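# Push cube out of channel's lipped end and lift it

## Task

Keeping the hand out of the channel, push the cube out through the channel end that has the short ledge and raised lip, then hold it up past that end so the cube's centre sits higher than the channel's roof by at least one cube width.

## Robot and tools

Robot: a single six-joint arm (uf850 type) carrying a two-finger parallel gripper. There is only one arm, so every command row describes that one arm.

Frame: the scene frame has its origin on the table top directly under the arm's base. +z is up, and +y is to the left when facing along +x. The base may be tilted relative to the table. Positions are in metres and velocities in m/s and rad/s. The printed hand position is approximate and gets less accurate at long reach.

Gripper: the fingers point along the gripper's own +z axis and close along its y axis. end_effector_position is the point between the closed finger pads, which is about 2 cm short of the fingertips. When the fingers close, the tips advance about 10 mm along gripper +z.

Tool execute_actions takes actions, a list holding one item or none, plus an optional pictures boolean (pictures come by default).
- An empty list sends nothing and returns the current state.
- {"rows": [[...]], "steps": n} with n from 1 to 15 (default 15) runs one action. Each control step is 1/30 s.
- Each row is seven numbers: waist, shoulder, elbow, forearm roll, wrist pitch, wrist roll, then the gripper opening.
- The six joint values are absolute target angles in radians, on the same scale that Joint positions prints. They are not offsets.
- The opening runs from -1 (closed) to +1 (fully open, 0.084 m pad gap).
- Each row is applied for one step. If there are fewer rows than steps, the last row repeats.
- {"steps": n} without rows is a wait of up to 300 steps. It counts from the previous result, and your reply time counts toward it.

Stated joint ranges (rad):
- waist -6.283 to 6.283
- shoulder -2.304 to 2.304
- elbow -4.224 to 0.061
- forearm roll -6.283 to 6.283
- wrist pitch -2.164 to 2.164
- wrist roll -6.283 to 6.283

A call is refused, and nothing moves, if any target is more than 0.010 rad beyond a range end and also further out than that joint's last reading. The real ends can differ from the stated ones by up to 0.010 rad. A target past the real end is clipped there, and the result then says "joint sent to its limit". That line can refer to an earlier action, and its absence does not guarantee the joint has more room.

Speed limits:
- Joint targets move at most 3.14 rad/s and take 0.16 s to accelerate from rest. Joints are coordinated so they arrive together.
- Each step's target stays within 0.623 rad of the measured angle.
- Targets are scaled back if they would put the hand more than 70 mm from where it is now.
- Plan big moves as several calls.

Between calls the arm keeps heading for the last row sent. It stops once it has nearly stopped moving, is blocked, or a step is HELD. HELD means that row was not sent on that step, wholly or partly. "joint command not followed" means the clearance check changed or blocked targets; mounting blocks and posts count as part of the arm.

Result lines:
- The state line gives end_effector_position, end_effector_quat_wxyz and velocities.
- Joint positions and Joint velocities list the joints in column order, then the pad gap in m.
- grip_measured is the measured opening on the command scale.

Holding an object: keep commanding an opening well below grip_measured. The lower the command, the harder the squeeze, up to about 24 N per pad for objects up to about 6 cm. Closing fast can squeeze harder and can even spring the fingers open. Sending back the grip_measured value still presses lightly.

Tool zoom_image takes camera (one of cam_head_left, cam_head_right, cam_high, cam_low, cam_wrist) and region [x0, y0, x1, y1] in that camera's image pixels. (0,0) is the top-left corner, and the region can be at most 504x504. Every image is 896x504. Calibration for each camera (K, distortion, T_world_to_cam) is supplied per scene. It may be off by a few degrees and millimetres. The wrist camera's pose is derived from the joint readings.

Tool read_manual with section "licences" only returns licence texts; it does not move anything.

Tool finished_scene takes scene (1 or 2). The goal must still hold at that moment. If you reply without any tool call, the remaining scenes end.

Suggested order:
1. Look, and use the cameras to find the channel, the cube and which end has the ledge and lip.
2. Push the cube along the channel from outside it, for example with a fingertip through an opening or from the far end, without the hand entering.
3. Once the cube is past the lipped end, grasp it.
4. Lift until its centre is at least one cube width above the channel roof.
5. Keep squeezing, then call finished_scene.

Hazards:
- Knocking anything off the table fails the task.

- A loose object may get bumped now and then.
- Contact torque at a joint's load limit causes a torque fault: the arm backs off, pauses 10 s and skips the rest of the call. Load limits (N m): waist 55.2, shoulder 55.2, elbow 46, forearm roll 24.8, wrist pitch 17.4, wrist roll 17.4. A held object's weight counts toward them.
- Holding a load heats the motors. MOTOR HOT appears from 65 °C, and at 80 °C an OVER-TEMPERATURE FAULT brakes the arm until it cools.


Each tool is called after "Emit:" as a command line: name --argument value for each argument, lists and objects as JSON in quotes; but a table of rows of numbers goes row by row, as --pt "numbers of a row", without its own name.

## Session

Emit:
execute_actions --actions '[]'

Scene clock: 0.00 s of 4350.00 s.
end_effector_position=(+0.0133, +0.0418, +0.2670) grip_measured=+1.00 end_effector_quat_wxyz=(-0.082, +0.466, +0.617, -0.628) end_effector_velocity=(+0.000, +0.000, -0.000) end_effector_angular_velocity=(-0.001, -0.002, -0.000)
Joint positions: [ 0.967 -1.2   -0.782  0.233 -1.298 -0.666  0.084]
Joint velocities: [ 0.    -0.    -0.001  0.     0.     0.002 -0.   ]
Motor temperatures (°C, as the motors report them): [27 27 29 28 31 32]
camera_calibration (this result's frames):
cam_wrist: T_world_to_cam=[[0.475479, -0.227812, -0.849718, 0.264365], [0.54378, -0.683158, 0.487441, -0.0433561], [-0.691537, -0.693828, -0.200948, 0.219533], [0, 0, 0, 1]] pos_world=[0.0496916, 0.182925, 0.289884]

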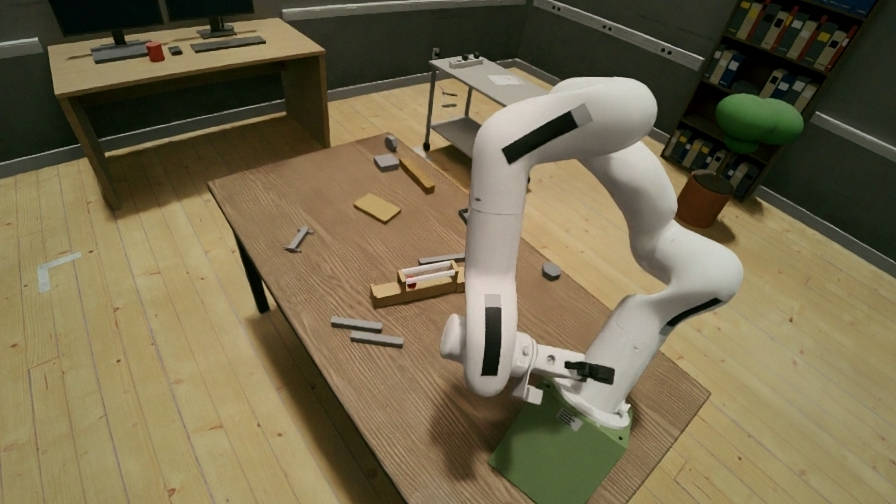

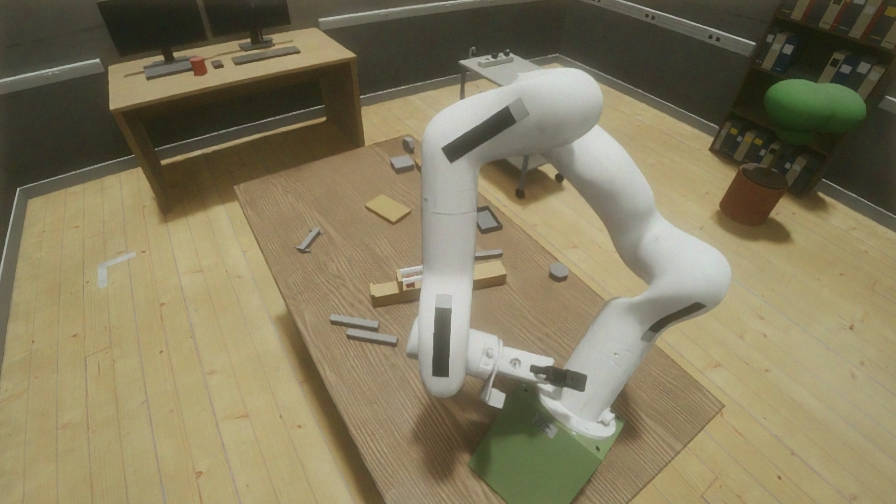

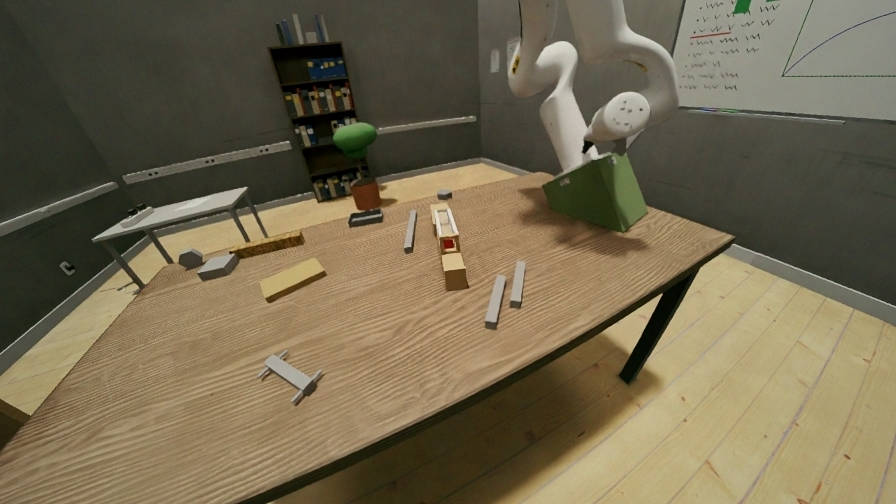

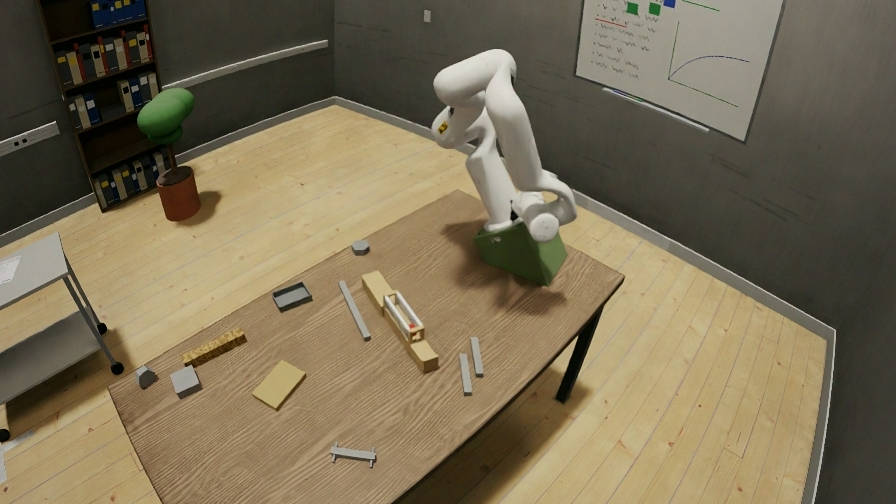

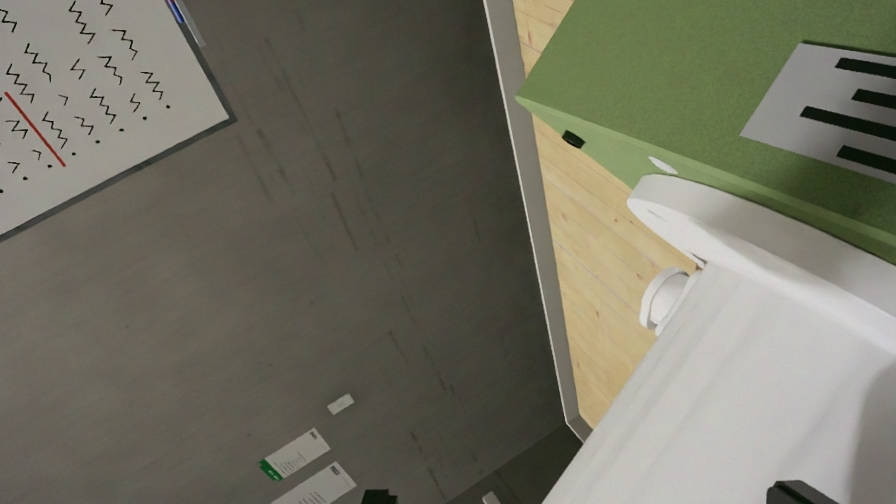

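Emit:
execute_actions --actions '[{"rows":[[0.967,-1.1,-1.1,0.1,-0.8,-0.666,0.2]]}]' --pictures false

Emit:
execute_actions --actions '[{"steps":25}]' --pictures false

Emit:
zoom_image --camera "cam_low" --region '[320,260,500,405]'

Scene clock: 5.43 s of 4350.00 s.
end_effector_position=(+0.0232, +0.0637, +0.2541) grip_measured=+0.19 end_effector_quat_wxyz=(-0.092, +0.487, +0.639, -0.588) end_effector_velocity=(+0.090, +0.192, -0.101) end_effector_angular_velocity=(+0.702, -0.458, -0.210)
Joint positions: [ 0.967 -1.189 -0.817  0.218 -1.242 -0.666  0.052]
Joint velocities: [-0.001  0.094 -0.301 -0.125  0.465  0.001 -0.001]
Motor temperatures (°C, as the motors report them): [27 28 29 28 31 32]
A step of this action was HELD (marked below), so the robot has no last target. The arm can still carry out the HELD step.
Steps of this call (steps 1 to 90: nothing new was sent; then 1.93 s passed at rest; steps 91 to 105: all 15 steps of this action). Readings (joint positions):
91: [0.967 -1.200 -0.782 0.233 -1.298 -0.666] HELD
92: [0.967 -1.200 -0.782 0.233 -1.298 -0.666] HELD
93: [0.967 -1.200 -0.782 0.233 -1.298 -0.666] HELD
94: [0.967 -1.200 -0.782 0.233 -1.298 -0.666] HELD
95: [0.967 -1.200 -0.782 0.233 -1.298 -0.666] HELD
96: [0.967 -1.200 -0.782 0.233 -1.298 -0.666] HELD
98: [0.967 -1.200 -0.782 0.233 -1.297 -0.666]
105: the state above
joint command not followed: on one or more control steps a check withheld the commanded joint targets, and the robot was not sent them on those steps.
cause: the commanded joint targets would bring two parts of the arm too close to each other (its gripper and another part of the arm, with joints 1 (waist) to 6 (wrist roll) between them); next, command targets that bring no two parts of the arm closer together.

Scene clock: 6.27 s of 4350.00 s.
end_effector_position=(+0.0536, +0.1233, +0.2303) grip_measured=+0.19 end_effector_quat_wxyz=(-0.117, +0.533, +0.685, -0.483) end_effector_velocity=(+0.001, +0.001, +0.000) end_effector_angular_velocity=(+0.003, -0.000, -0.000)
Joint positions: [ 0.967 -1.162 -0.904  0.182 -1.107 -0.666  0.052]
Joint velocities: [ 0.     0.001 -0.002  0.     0.    -0.002  0.   ]
Motor temperatures (°C, as the motors report them): [27 28 29 28 31 32]
Steps of this call (steps 1 to 25: nothing new was sent). Readings (joint positions):
1: [0.967 -1.186 -0.828 0.214 -1.226 -0.666]
2: [0.967 -1.182 -0.839 0.209 -1.207 -0.666]
4: [0.967 -1.174 -0.865 0.198 -1.168 -0.666]
8: [0.967 -1.164 -0.896 0.186 -1.121 -0.666]
25: the state above

Region (320, 260, 500, 405) of cam_low's 896x504 image, scaled by 2.800, with more detail than that image has; it fills the top 406 rows of this view, and the rest is white.

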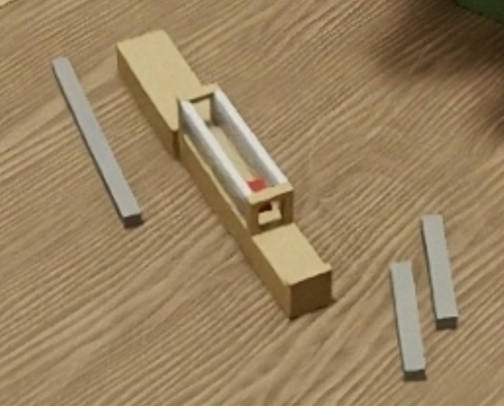

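Emit:
execute_actions --actions '[{"rows":[[0.8,-0.9,-1.0,-0.3,-0.75,-0.6,0.2]]}]' --pictures false

Emit:
execute_actions --actions '[{"steps":12}]' --pictures false

Emit:
execute_actions --actions '[{"rows":[[-0.1185,-0.4487,-0.9678,-1.082,-0.6503,-0.3062,0.2]]}]' --pictures false

Emit:
execute_actions --actions '[{"steps":60}]'

Scene clock: 24.87 s of 4350.00 s.
end_effector_position=(+0.2105, +0.1889, +0.2253) grip_measured=+0.19 end_effector_quat_wxyz=(-0.120, +0.580, +0.775, -0.221) end_effector_velocity=(+0.371, +0.131, +0.053) end_effector_angular_velocity=(+0.916, -0.765, -0.112)
Joint positions: [ 0.844 -0.969 -0.975 -0.173 -0.844 -0.617  0.052]
Joint velocities: [-0.261  0.409 -0.15  -0.754  0.557  0.103  0.   ]
Motor temperatures (°C, as the motors report them): [27 28 29 28 31 32]
Steps of this call (steps 1 to 90: nothing new was sent; then 15.10 s passed at rest; steps 91 to 105: all 15 steps of this action). Readings (joint positions):
91: [0.967 -1.162 -0.904 0.182 -1.106 -0.666]
92: [0.966 -1.159 -0.904 0.176 -1.102 -0.665]
94: [0.950 -1.135 -0.912 0.129 -1.067 -0.658]
98: [0.907 -1.068 -0.939 0.010 -0.980 -0.642]
105: the state above

Scene clock: 25.27 s of 4350.00 s.
end_effector_position=(+0.2732, +0.2089, +0.2381) grip_measured=+0.19 end_effector_quat_wxyz=(-0.115, +0.589, +0.790, -0.124) end_effector_velocity=(+0.011, +0.003, +0.003) end_effector_angular_velocity=(+0.025, -0.023, -0.005)
Joint positions: [ 0.801 -0.901 -0.999 -0.298 -0.752 -0.6    0.052]
Joint velocities: [-0.007  0.012 -0.004 -0.022  0.016  0.004  0.   ]
Motor temperatures (°C, as the motors report them): [27 28 29 28 31 32]
Steps of this call (steps 1 to 12: the robot went on to your last target). Readings (joint positions):
1: [0.835 -0.955 -0.980 -0.198 -0.826 -0.614]
2: [0.827 -0.942 -0.985 -0.222 -0.808 -0.611]
4: [0.813 -0.921 -0.993 -0.260 -0.780 -0.605]
8: [0.803 -0.905 -0.998 -0.291 -0.756 -0.601]
12: the state above

Scene clock: 25.77 s of 4350.00 s.
end_effector_position=(+0.4132, +0.1218, +0.2381) grip_measured=+0.19 end_effector_quat_wxyz=(-0.096, +0.670, +0.734, -0.046) end_effector_velocity=(+0.265, -0.258, -0.045) end_effector_angular_velocity=(+0.044, -0.230, -0.456)
Joint positions: [ 0.531 -0.733 -0.988 -0.565 -0.714 -0.491  0.052]
Joint velocities: [-0.627  0.307  0.023 -0.559  0.068  0.2    0.   ]
Motor temperatures (°C, as the motors report them): [27 28 29 28 31 32]
Steps of this call (steps 1 to 15: all 15 steps of this action). Readings (joint positions):
1: [0.801 -0.901 -0.999 -0.299 -0.751 -0.600]
2: [0.796 -0.897 -0.998 -0.304 -0.750 -0.597]
4: [0.760 -0.871 -0.996 -0.342 -0.744 -0.579]
8: [0.674 -0.813 -0.993 -0.425 -0.731 -0.543]
15: the state above

Scene clock: 27.77 s of 4350.00 s.
end_effector_position=(+0.5553, -0.2315, +0.1698) grip_measured=+0.19 end_effector_quat_wxyz=(+0.003, +0.830, +0.558, +0.003) end_effector_velocity=(+0.001, -0.000, +0.000) end_effector_angular_velocity=(-0.000, -0.001, -0.002)
Joint positions: [-0.118 -0.449 -0.968 -1.082 -0.65  -0.306  0.052]
Joint velocities: [-0.     0.    -0.001 -0.     0.     0.001 -0.   ]
Motor temperatures (°C, as the motors report them): [27 28 29 28 31 32]
Steps of this call (steps 1 to 60: the robot went on to your last target). Readings (joint positions):
1: [0.510 -0.723 -0.987 -0.583 -0.711 -0.485]
2: [0.489 -0.713 -0.986 -0.601 -0.709 -0.478]
4: [0.446 -0.694 -0.985 -0.636 -0.705 -0.466]
8: [0.361 -0.657 -0.982 -0.703 -0.697 -0.442]
60: the state above
The arm was judged still, so your last target was given up. Only a new action makes it travel on or press farther. Fingers that are still opening or closing keep moving.
camera_calibration (this result's frames):
cam_wrist: T_world_to_cam=[[0.924543, -0.381012, 0.00706988, -0.568501], [-0.380947, -0.924553, -0.00902861, 0.0645455], [0.00997648, 0.00565409, -0.999934, 0.293153], [0, 0, 0, 1]] pos_world=[0.547267, -0.158588, 0.297735]

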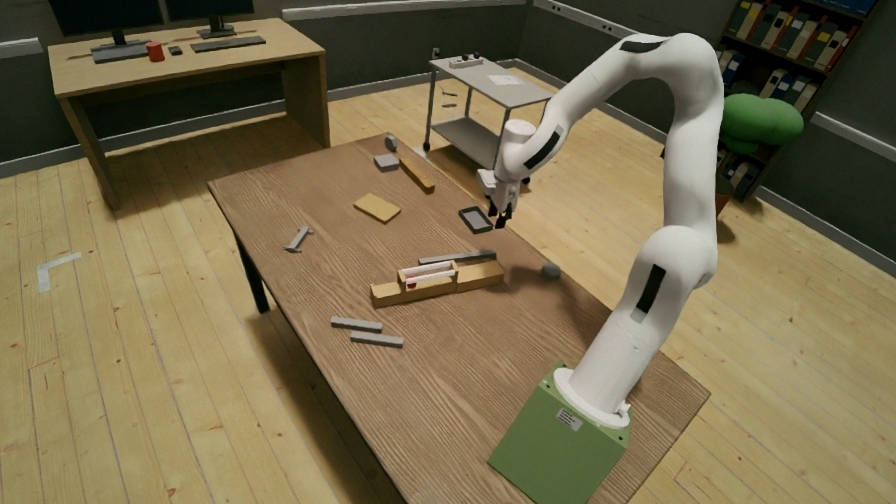

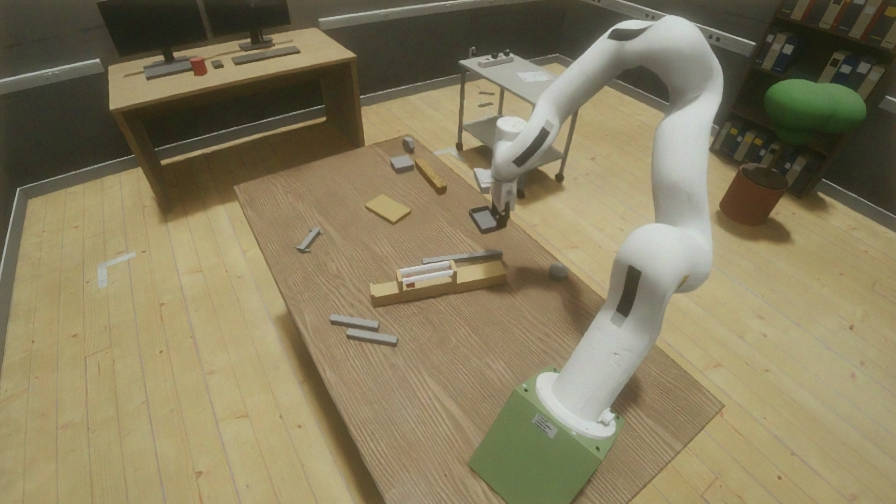

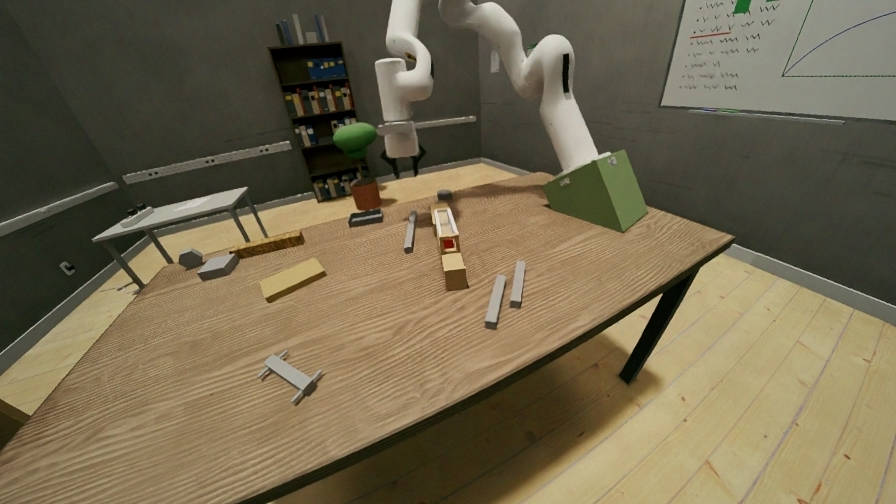

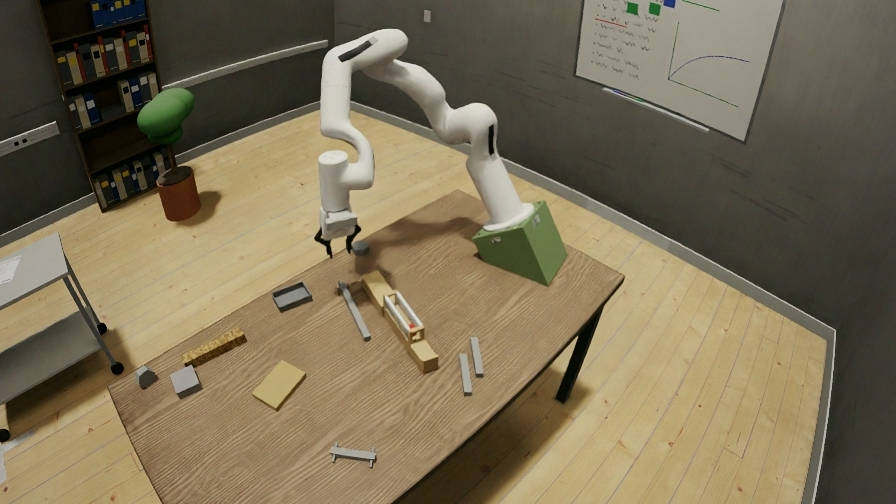

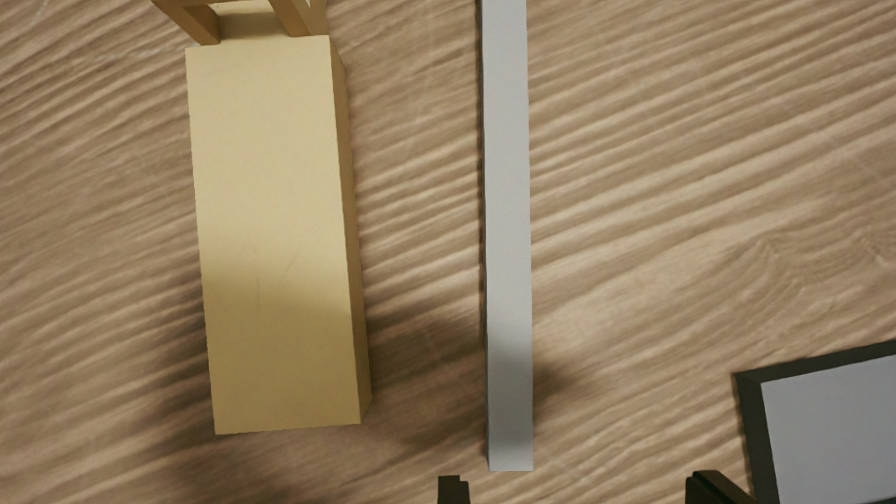

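Emit:
execute_actions --actions '[{"rows":[[-0.2624,-0.7271,-1.0486,-1.4706,-0.5355,-0.013,0.2]]}]' --pictures false

Emit:
execute_actions --actions '[{"steps":12}]' --pictures false

Emit:
execute_actions --actions '[{"rows":[[-0.2624,-0.7271,-1.0486,-1.4706,-0.5355,-0.013,-0.1],[-0.2624,-0.7271,-1.0486,-1.4706,-0.5355,-0.013,-0.3],[-0.2624,-0.7271,-1.0486,-1.4706,-0.5355,-0.013,-0.45],[-0.2624,-0.7271,-1.0486,-1.4706,-0.5355,-0.013,-0.55],[-0.2624,-0.7271,-1.0486,-1.4706,-0.5355,-0.013,-1]]}]' --pictures false

Emit:
execute_actions --actions '[{"rows":[[-0.16,-0.53,-0.99,-1.195,-0.617,-0.225,-1]]}]' --pictures false

Emit:
execute_actions --actions '[{"rows":[[-0.3056,-0.2845,-0.6755,-1.3906,-0.5304,-0.223,-1]]}]' --pictures false

Emit:
execute_actions --actions '[{"steps":15}]'

Scene clock: 49.43 s of 4350.00 s.
end_effector_position=(+0.5553, -0.2317, +0.0334) grip_measured=+0.19 end_effector_quat_wxyz=(+0.004, +0.826, +0.564, +0.001) end_effector_velocity=(-0.011, +0.012, -0.106) end_effector_angular_velocity=(+0.040, -0.002, +0.013)
Joint positions: [-0.254 -0.71  -1.043 -1.446 -0.543 -0.032  0.052]
Joint velocities: [-0.103 -0.204 -0.064 -0.293  0.088  0.224  0.   ]
Motor temperatures (°C, as the motors report them): [27 28 29 28 31 32]
Steps of this call (steps 1 to 90: nothing new was sent; then 18.17 s passed at rest; steps 91 to 105: all 15 steps of this action). Readings (joint positions):
91: [-0.119 -0.449 -0.968 -1.082 -0.650 -0.306]
92: [-0.120 -0.452 -0.969 -1.088 -0.648 -0.301]
94: [-0.137 -0.486 -0.981 -1.137 -0.634 -0.264]
98: [-0.189 -0.585 -1.007 -1.272 -0.594 -0.163]
105: the state above

Scene clock: 49.83 s of 4350.00 s.
end_effector_position=(+0.5550, -0.2308, +0.0250) grip_measured=+0.19 end_effector_quat_wxyz=(+0.003, +0.825, +0.564, +0.003) end_effector_velocity=(-0.002, +0.000, -0.003) end_effector_angular_velocity=(+0.001, +0.003, +0.001)
Joint positions: [-0.262 -0.727 -1.049 -1.47  -0.536 -0.013  0.052]
Joint velocities: [-0.003 -0.004  0.001 -0.004  0.001  0.003 -0.   ]
Motor temperatures (°C, as the motors report them): [27 28 29 28 31 32]
Steps of this call (steps 1 to 12: the robot went on to your last target). Readings (joint positions):
1: [-0.257 -0.716 -1.044 -1.454 -0.541 -0.026]
2: [-0.258 -0.719 -1.046 -1.459 -0.539 -0.022]
4: [-0.260 -0.723 -1.048 -1.465 -0.537 -0.017]
8: [-0.262 -0.726 -1.049 -1.469 -0.536 -0.014]
12: the state above

Scene clock: 50.33 s of 4350.00 s.
end_effector_position=(+0.5549, -0.2308, +0.0248) grip_measured=-0.56 end_effector_quat_wxyz=(+0.003, +0.825, +0.565, +0.003) end_effector_velocity=(-0.001, +0.001, -0.000) end_effector_angular_velocity=(+0.000, +0.002, +0.001)
Joint positions: [-0.262 -0.727 -1.049 -1.471 -0.536 -0.013  0.02 ]
Joint velocities: [ 0.    -0.001  0.001  0.    -0.    -0.     0.   ]
Motor temperatures (°C, as the motors report them): [27 28 29 28 31 32]
Steps of this call (steps 1 to 15: all 15 steps of this action). Readings (joint positions):
1: [-0.262 -0.727 -1.049 -1.470 -0.536 -0.013]
2: [-0.262 -0.727 -1.049 -1.470 -0.536 -0.013]
4: [-0.262 -0.727 -1.049 -1.470 -0.536 -0.013]
8: [-0.262 -0.727 -1.049 -1.471 -0.536 -0.013]
15: the state above

Scene clock: 50.83 s of 4350.00 s.
end_effector_position=(+0.5593, -0.2342, +0.1255) grip_measured=-0.56 end_effector_quat_wxyz=(+0.008, +0.827, +0.561, -0.001) end_effector_velocity=(-0.006, +0.001, +0.022) end_effector_angular_velocity=(+0.004, +0.012, +0.004)
Joint positions: [-0.163 -0.535 -0.991 -1.202 -0.615 -0.22   0.02 ]
Joint velocities: [ 0.022  0.046  0.019  0.072 -0.022 -0.059 -0.   ]
Motor temperatures (°C, as the motors report them): [27 28 29 28 31 32]
Steps of this call (steps 1 to 15: all 15 steps of this action). Readings (joint positions):
1: [-0.262 -0.727 -1.049 -1.470 -0.536 -0.013]
2: [-0.261 -0.724 -1.047 -1.466 -0.537 -0.017]
4: [-0.245 -0.693 -1.036 -1.420 -0.551 -0.053]
8: [-0.194 -0.595 -1.011 -1.287 -0.590 -0.153]
15: the state above

Scene clock: 51.33 s of 4350.00 s.
end_effector_position=(+0.4464, -0.2842, +0.1291) grip_measured=-0.45 end_effector_quat_wxyz=(+0.004, +0.807, +0.591, +0.003) end_effector_velocity=(-0.059, -0.009, +0.000) end_effector_angular_velocity=(+0.013, +0.008, +0.046)
Joint positions: [-0.3   -0.294 -0.689 -1.383 -0.533 -0.222  0.025]
Joint velocities: [-0.06   0.107  0.146 -0.086  0.038 -0.002  0.011]
Motor temperatures (°C, as the motors report them): [27 28 29 28 31 32]
Steps of this call (steps 1 to 15: all 15 steps of this action). Readings (joint positions):
1: [-0.162 -0.533 -0.990 -1.200 -0.615 -0.222]
2: [-0.164 -0.529 -0.985 -1.202 -0.613 -0.222]
4: [-0.185 -0.491 -0.938 -1.231 -0.599 -0.223]
8: [-0.243 -0.394 -0.814 -1.306 -0.568 -0.223]
15: the state above

Scene clock: 51.83 s of 4350.00 s.
end_effector_position=(+0.4407, -0.2849, +0.1289) grip_measured=-0.43 end_effector_quat_wxyz=(+0.003, +0.805, +0.593, +0.003) end_effector_velocity=(-0.001, +0.001, -0.000) end_effector_angular_velocity=(+0.001, +0.002, +0.001)
Joint positions: [-0.306 -0.285 -0.676 -1.391 -0.53  -0.223  0.025]
Joint velocities: [-0.     0.001  0.003 -0.     0.     0.     0.   ]
Motor temperatures (°C, as the motors report them): [27 28 29 28 31 32]
Steps of this call (steps 1 to 15: the robot went on to your last target). Readings (joint positions):
1: [-0.302 -0.291 -0.685 -1.385 -0.532 -0.222]
2: [-0.303 -0.289 -0.682 -1.387 -0.531 -0.222]
4: [-0.304 -0.287 -0.679 -1.389 -0.531 -0.223]
8: [-0.305 -0.285 -0.677 -1.390 -0.531 -0.223]
15: the state above
camera_calibration (this result's frames):
cam_wrist: T_world_to_cam=[[0.953503, -0.301294, 0.00730853, -0.472643], [-0.301233, -0.953514, -0.00839092, -0.0724119], [0.00949692, 0.0057992, -0.999938, 0.253966], [0, 0, 0, 1]] pos_world=[0.426442, -0.212923, 0.256797]

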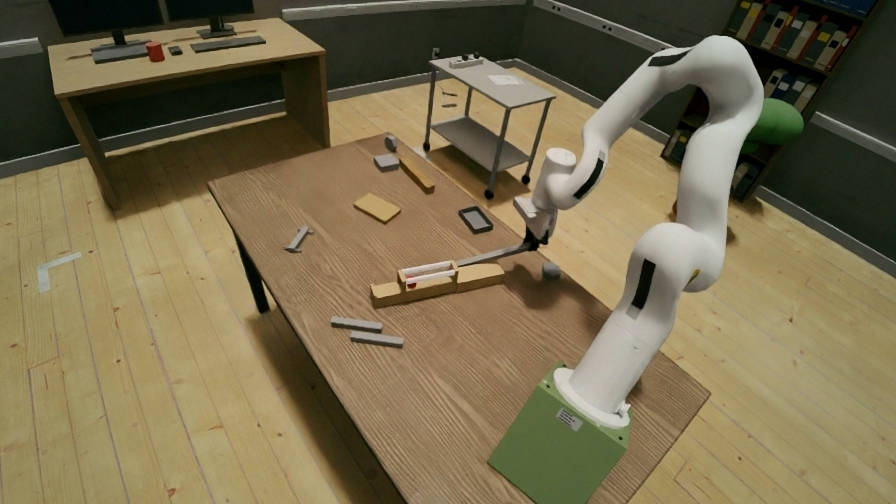

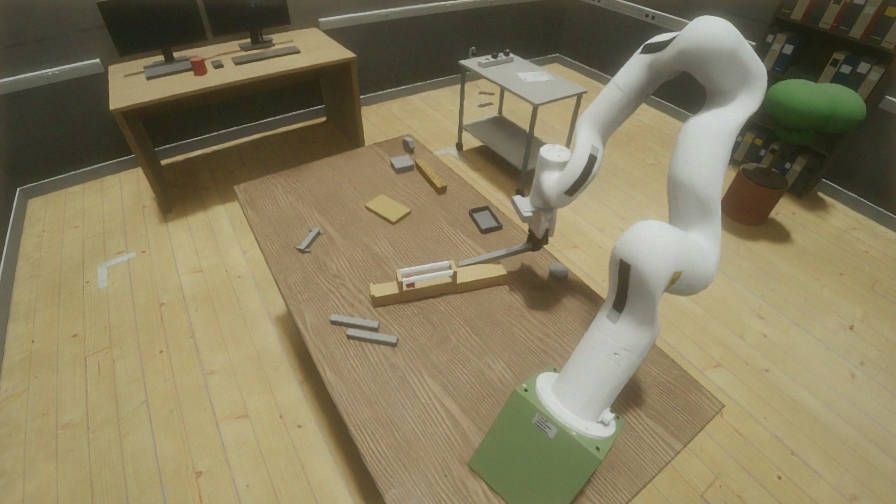

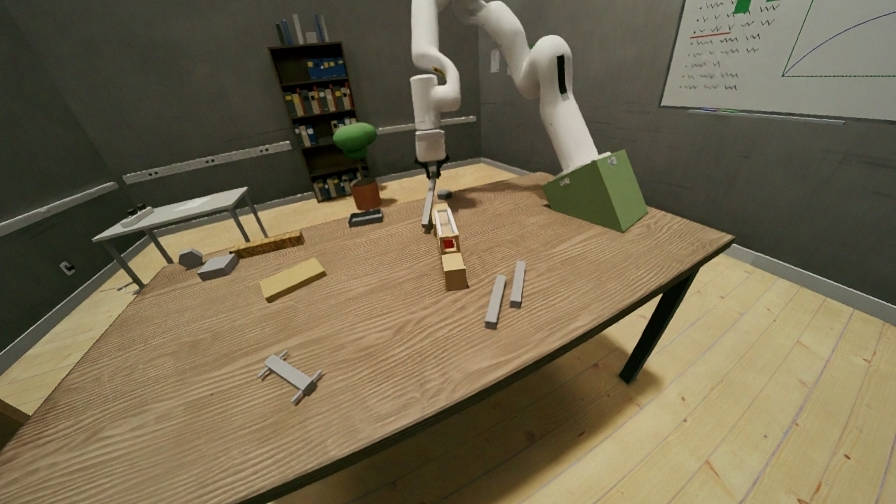

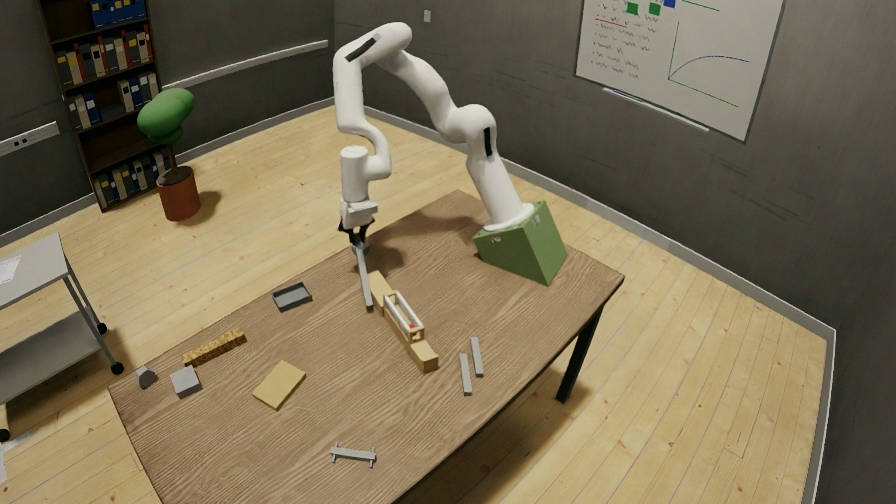

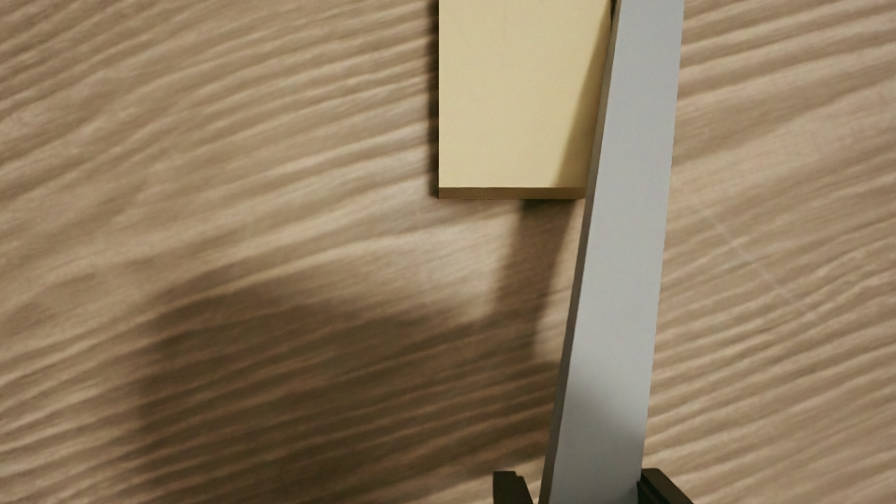

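Emit:
execute_actions --actions '[{"rows":[[-0.25,-0.43,-0.8,-1.38,-0.55,-0.16,-1]]}]' --pictures false

Emit:
execute_actions --actions '[{"rows":[[-0.211,-0.6285,-1.02,-1.333,-0.576,-0.12,-1]]}]' --pictures false

Emit:
execute_actions --actions '[{"rows":[[-0.2624,-0.7271,-1.0486,-1.4706,-0.5355,-0.013,-1]]}]' --pictures false

Emit:
execute_actions --actions '[{"rows":[[-0.2624,-0.7271,-1.0486,-1.4706,-0.5355,-0.013,0.1]],"steps":10}]'

Scene clock: 63.27 s of 4350.00 s.
end_effector_position=(+0.4864, -0.2584, +0.1091) grip_measured=-0.55 end_effector_quat_wxyz=(+0.003, +0.809, +0.587, +0.001) end_effector_velocity=(+0.006, +0.003, -0.002) end_effector_angular_velocity=(+0.002, -0.003, -0.005)
Joint positions: [-0.251 -0.428 -0.798 -1.38  -0.55  -0.161  0.02 ]
Joint velocities: [ 0.005 -0.014 -0.014  0.001  0.001  0.009 -0.001]
Motor temperatures (°C, as the motors report them): [27 28 29 28 31 32]
Steps of this call (steps 1 to 15: the robot went on to your last target; steps 16 to 90: nothing new was sent; then 7.93 s passed at rest; steps 91 to 105: all 15 steps of this action). Readings (joint positions):
91: [-0.306 -0.285 -0.676 -1.391 -0.530 -0.223]
92: [-0.304 -0.290 -0.680 -1.390 -0.532 -0.220]
94: [-0.288 -0.333 -0.717 -1.387 -0.539 -0.202]
98: [-0.257 -0.410 -0.782 -1.382 -0.547 -0.170]
105: the state above

Scene clock: 63.77 s of 4350.00 s.
end_effector_position=(+0.5595, -0.2351, +0.0775) grip_measured=-0.56 end_effector_quat_wxyz=(+0.009, +0.826, +0.563, +0.000) end_effector_velocity=(+0.010, +0.003, -0.004) end_effector_angular_velocity=(-0.003, -0.000, -0.010)
Joint positions: [-0.212 -0.625 -1.017 -1.334 -0.576 -0.121  0.02 ]
Joint velocities: [ 0.005 -0.027 -0.031  0.007 -0.006  0.006  0.   ]
Motor temperatures (°C, as the motors report them): [27 28 29 28 31 32]
Steps of this call (steps 1 to 15: all 15 steps of this action). Readings (joint positions):
1: [-0.251 -0.429 -0.799 -1.380 -0.550 -0.161]
2: [-0.250 -0.434 -0.804 -1.379 -0.551 -0.159]
4: [-0.241 -0.478 -0.852 -1.368 -0.558 -0.151]
8: [-0.219 -0.587 -0.973 -1.343 -0.569 -0.129]
15: the state above

Scene clock: 64.27 s of 4350.00 s.
end_effector_position=(+0.5551, -0.2310, +0.0260) grip_measured=-0.56 end_effector_quat_wxyz=(+0.003, +0.825, +0.564, +0.002) end_effector_velocity=(+0.001, +0.001, -0.006) end_effector_angular_velocity=(+0.003, -0.002, -0.002)
Joint positions: [-0.261 -0.725 -1.048 -1.469 -0.537 -0.014  0.02 ]
Joint velocities: [-0.005 -0.012 -0.007 -0.014  0.006  0.013  0.   ]
Motor temperatures (°C, as the motors report them): [27 28 29 28 31 32]
Steps of this call (steps 1 to 15: all 15 steps of this action). Readings (joint positions):
1: [-0.212 -0.626 -1.018 -1.334 -0.576 -0.120]
2: [-0.214 -0.630 -1.020 -1.339 -0.573 -0.115]
4: [-0.229 -0.661 -1.031 -1.381 -0.561 -0.082]
8: [-0.256 -0.714 -1.043 -1.451 -0.541 -0.029]
15: the state above

Scene clock: 64.60 s of 4350.00 s.
end_effector_position=(+0.5549, -0.2307, +0.0247) grip_measured=+0.07 end_effector_quat_wxyz=(+0.002, +0.825, +0.565, +0.003) end_effector_velocity=(+0.001, -0.001, +0.001) end_effector_angular_velocity=(-0.003, -0.002, -0.002)
Joint positions: [-0.263 -0.727 -1.049 -1.471 -0.535 -0.013  0.047]
Joint velocities: [ 0.001  0.002 -0.     0.    -0.003  0.001  0.012]
Motor temperatures (°C, as the motors report them): [27 28 29 28 31 32]
Steps of this call (steps 1 to 10: all 10 steps of this action). Readings (joint positions):
1: [-0.261 -0.725 -1.048 -1.469 -0.537 -0.014]
2: [-0.261 -0.726 -1.048 -1.470 -0.537 -0.014]
4: [-0.262 -0.727 -1.049 -1.470 -0.535 -0.013]
8: [-0.263 -0.727 -1.049 -1.471 -0.535 -0.013]
10: the state above
camera_calibration (this result's frames):
cam_wrist: T_world_to_cam=[[0.930067, -0.367319, 0.00723687, -0.566669], [-0.367249, -0.930075, -0.00938241, 0.0549068], [0.0101772, 0.00606853, -0.99993, 0.148045], [0, 0, 0, 1]] pos_world=[0.545698, -0.157979, 0.152651]

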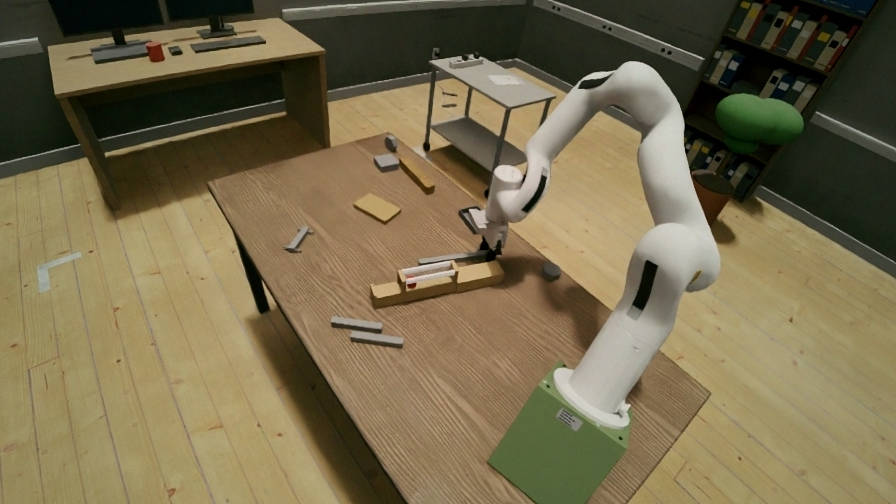

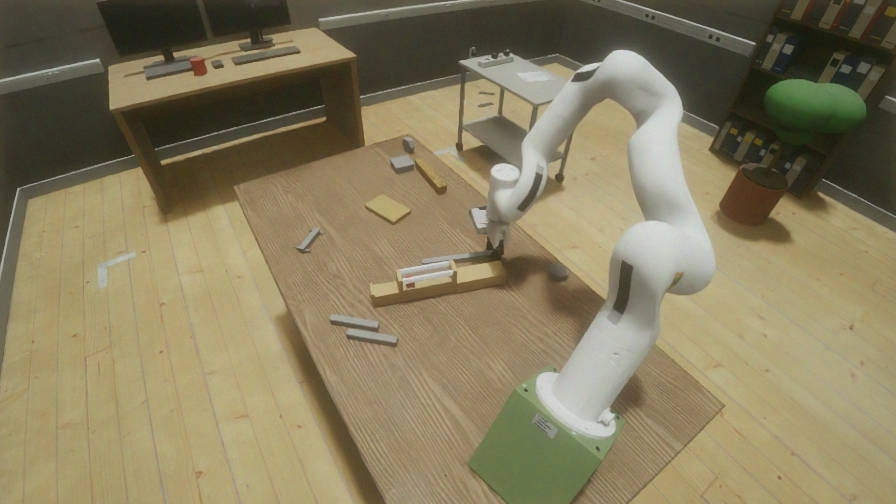

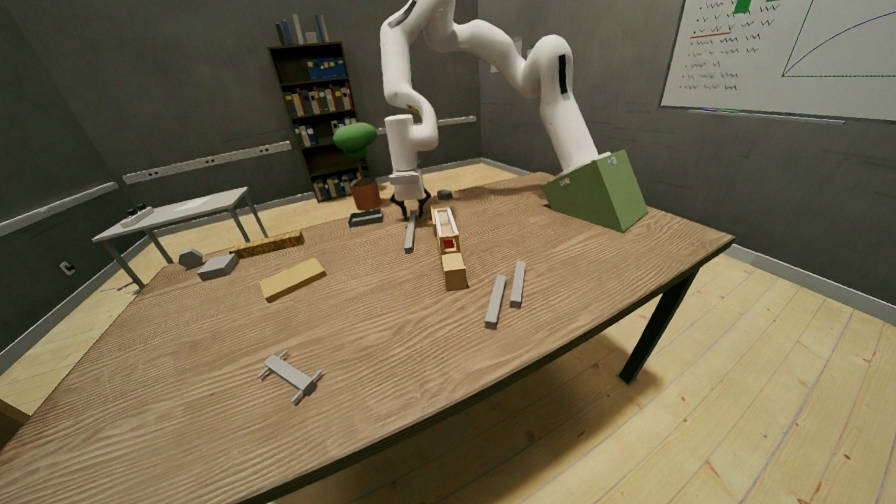

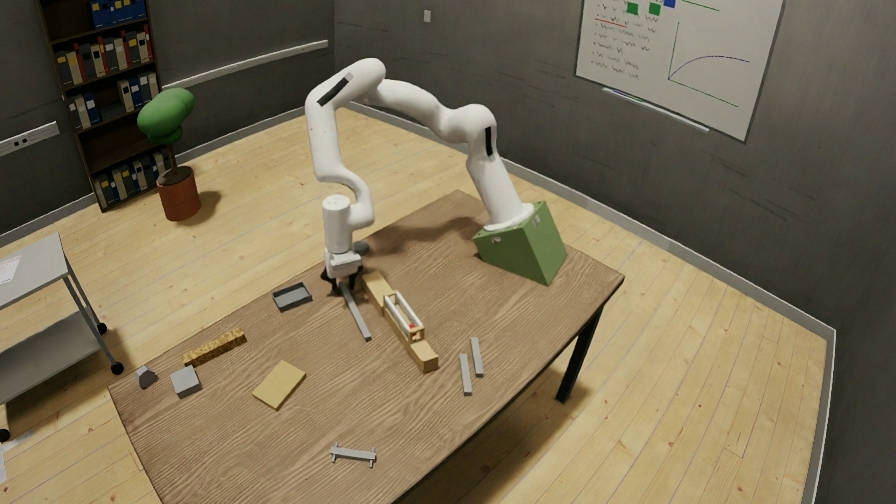

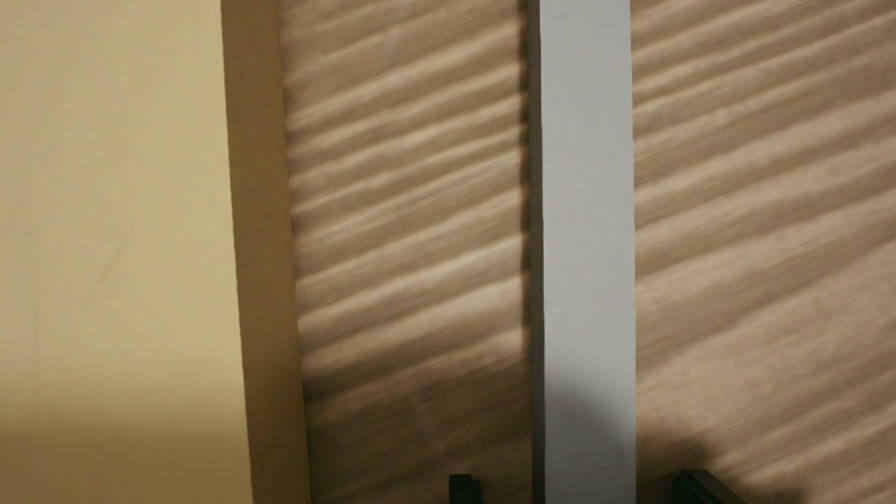

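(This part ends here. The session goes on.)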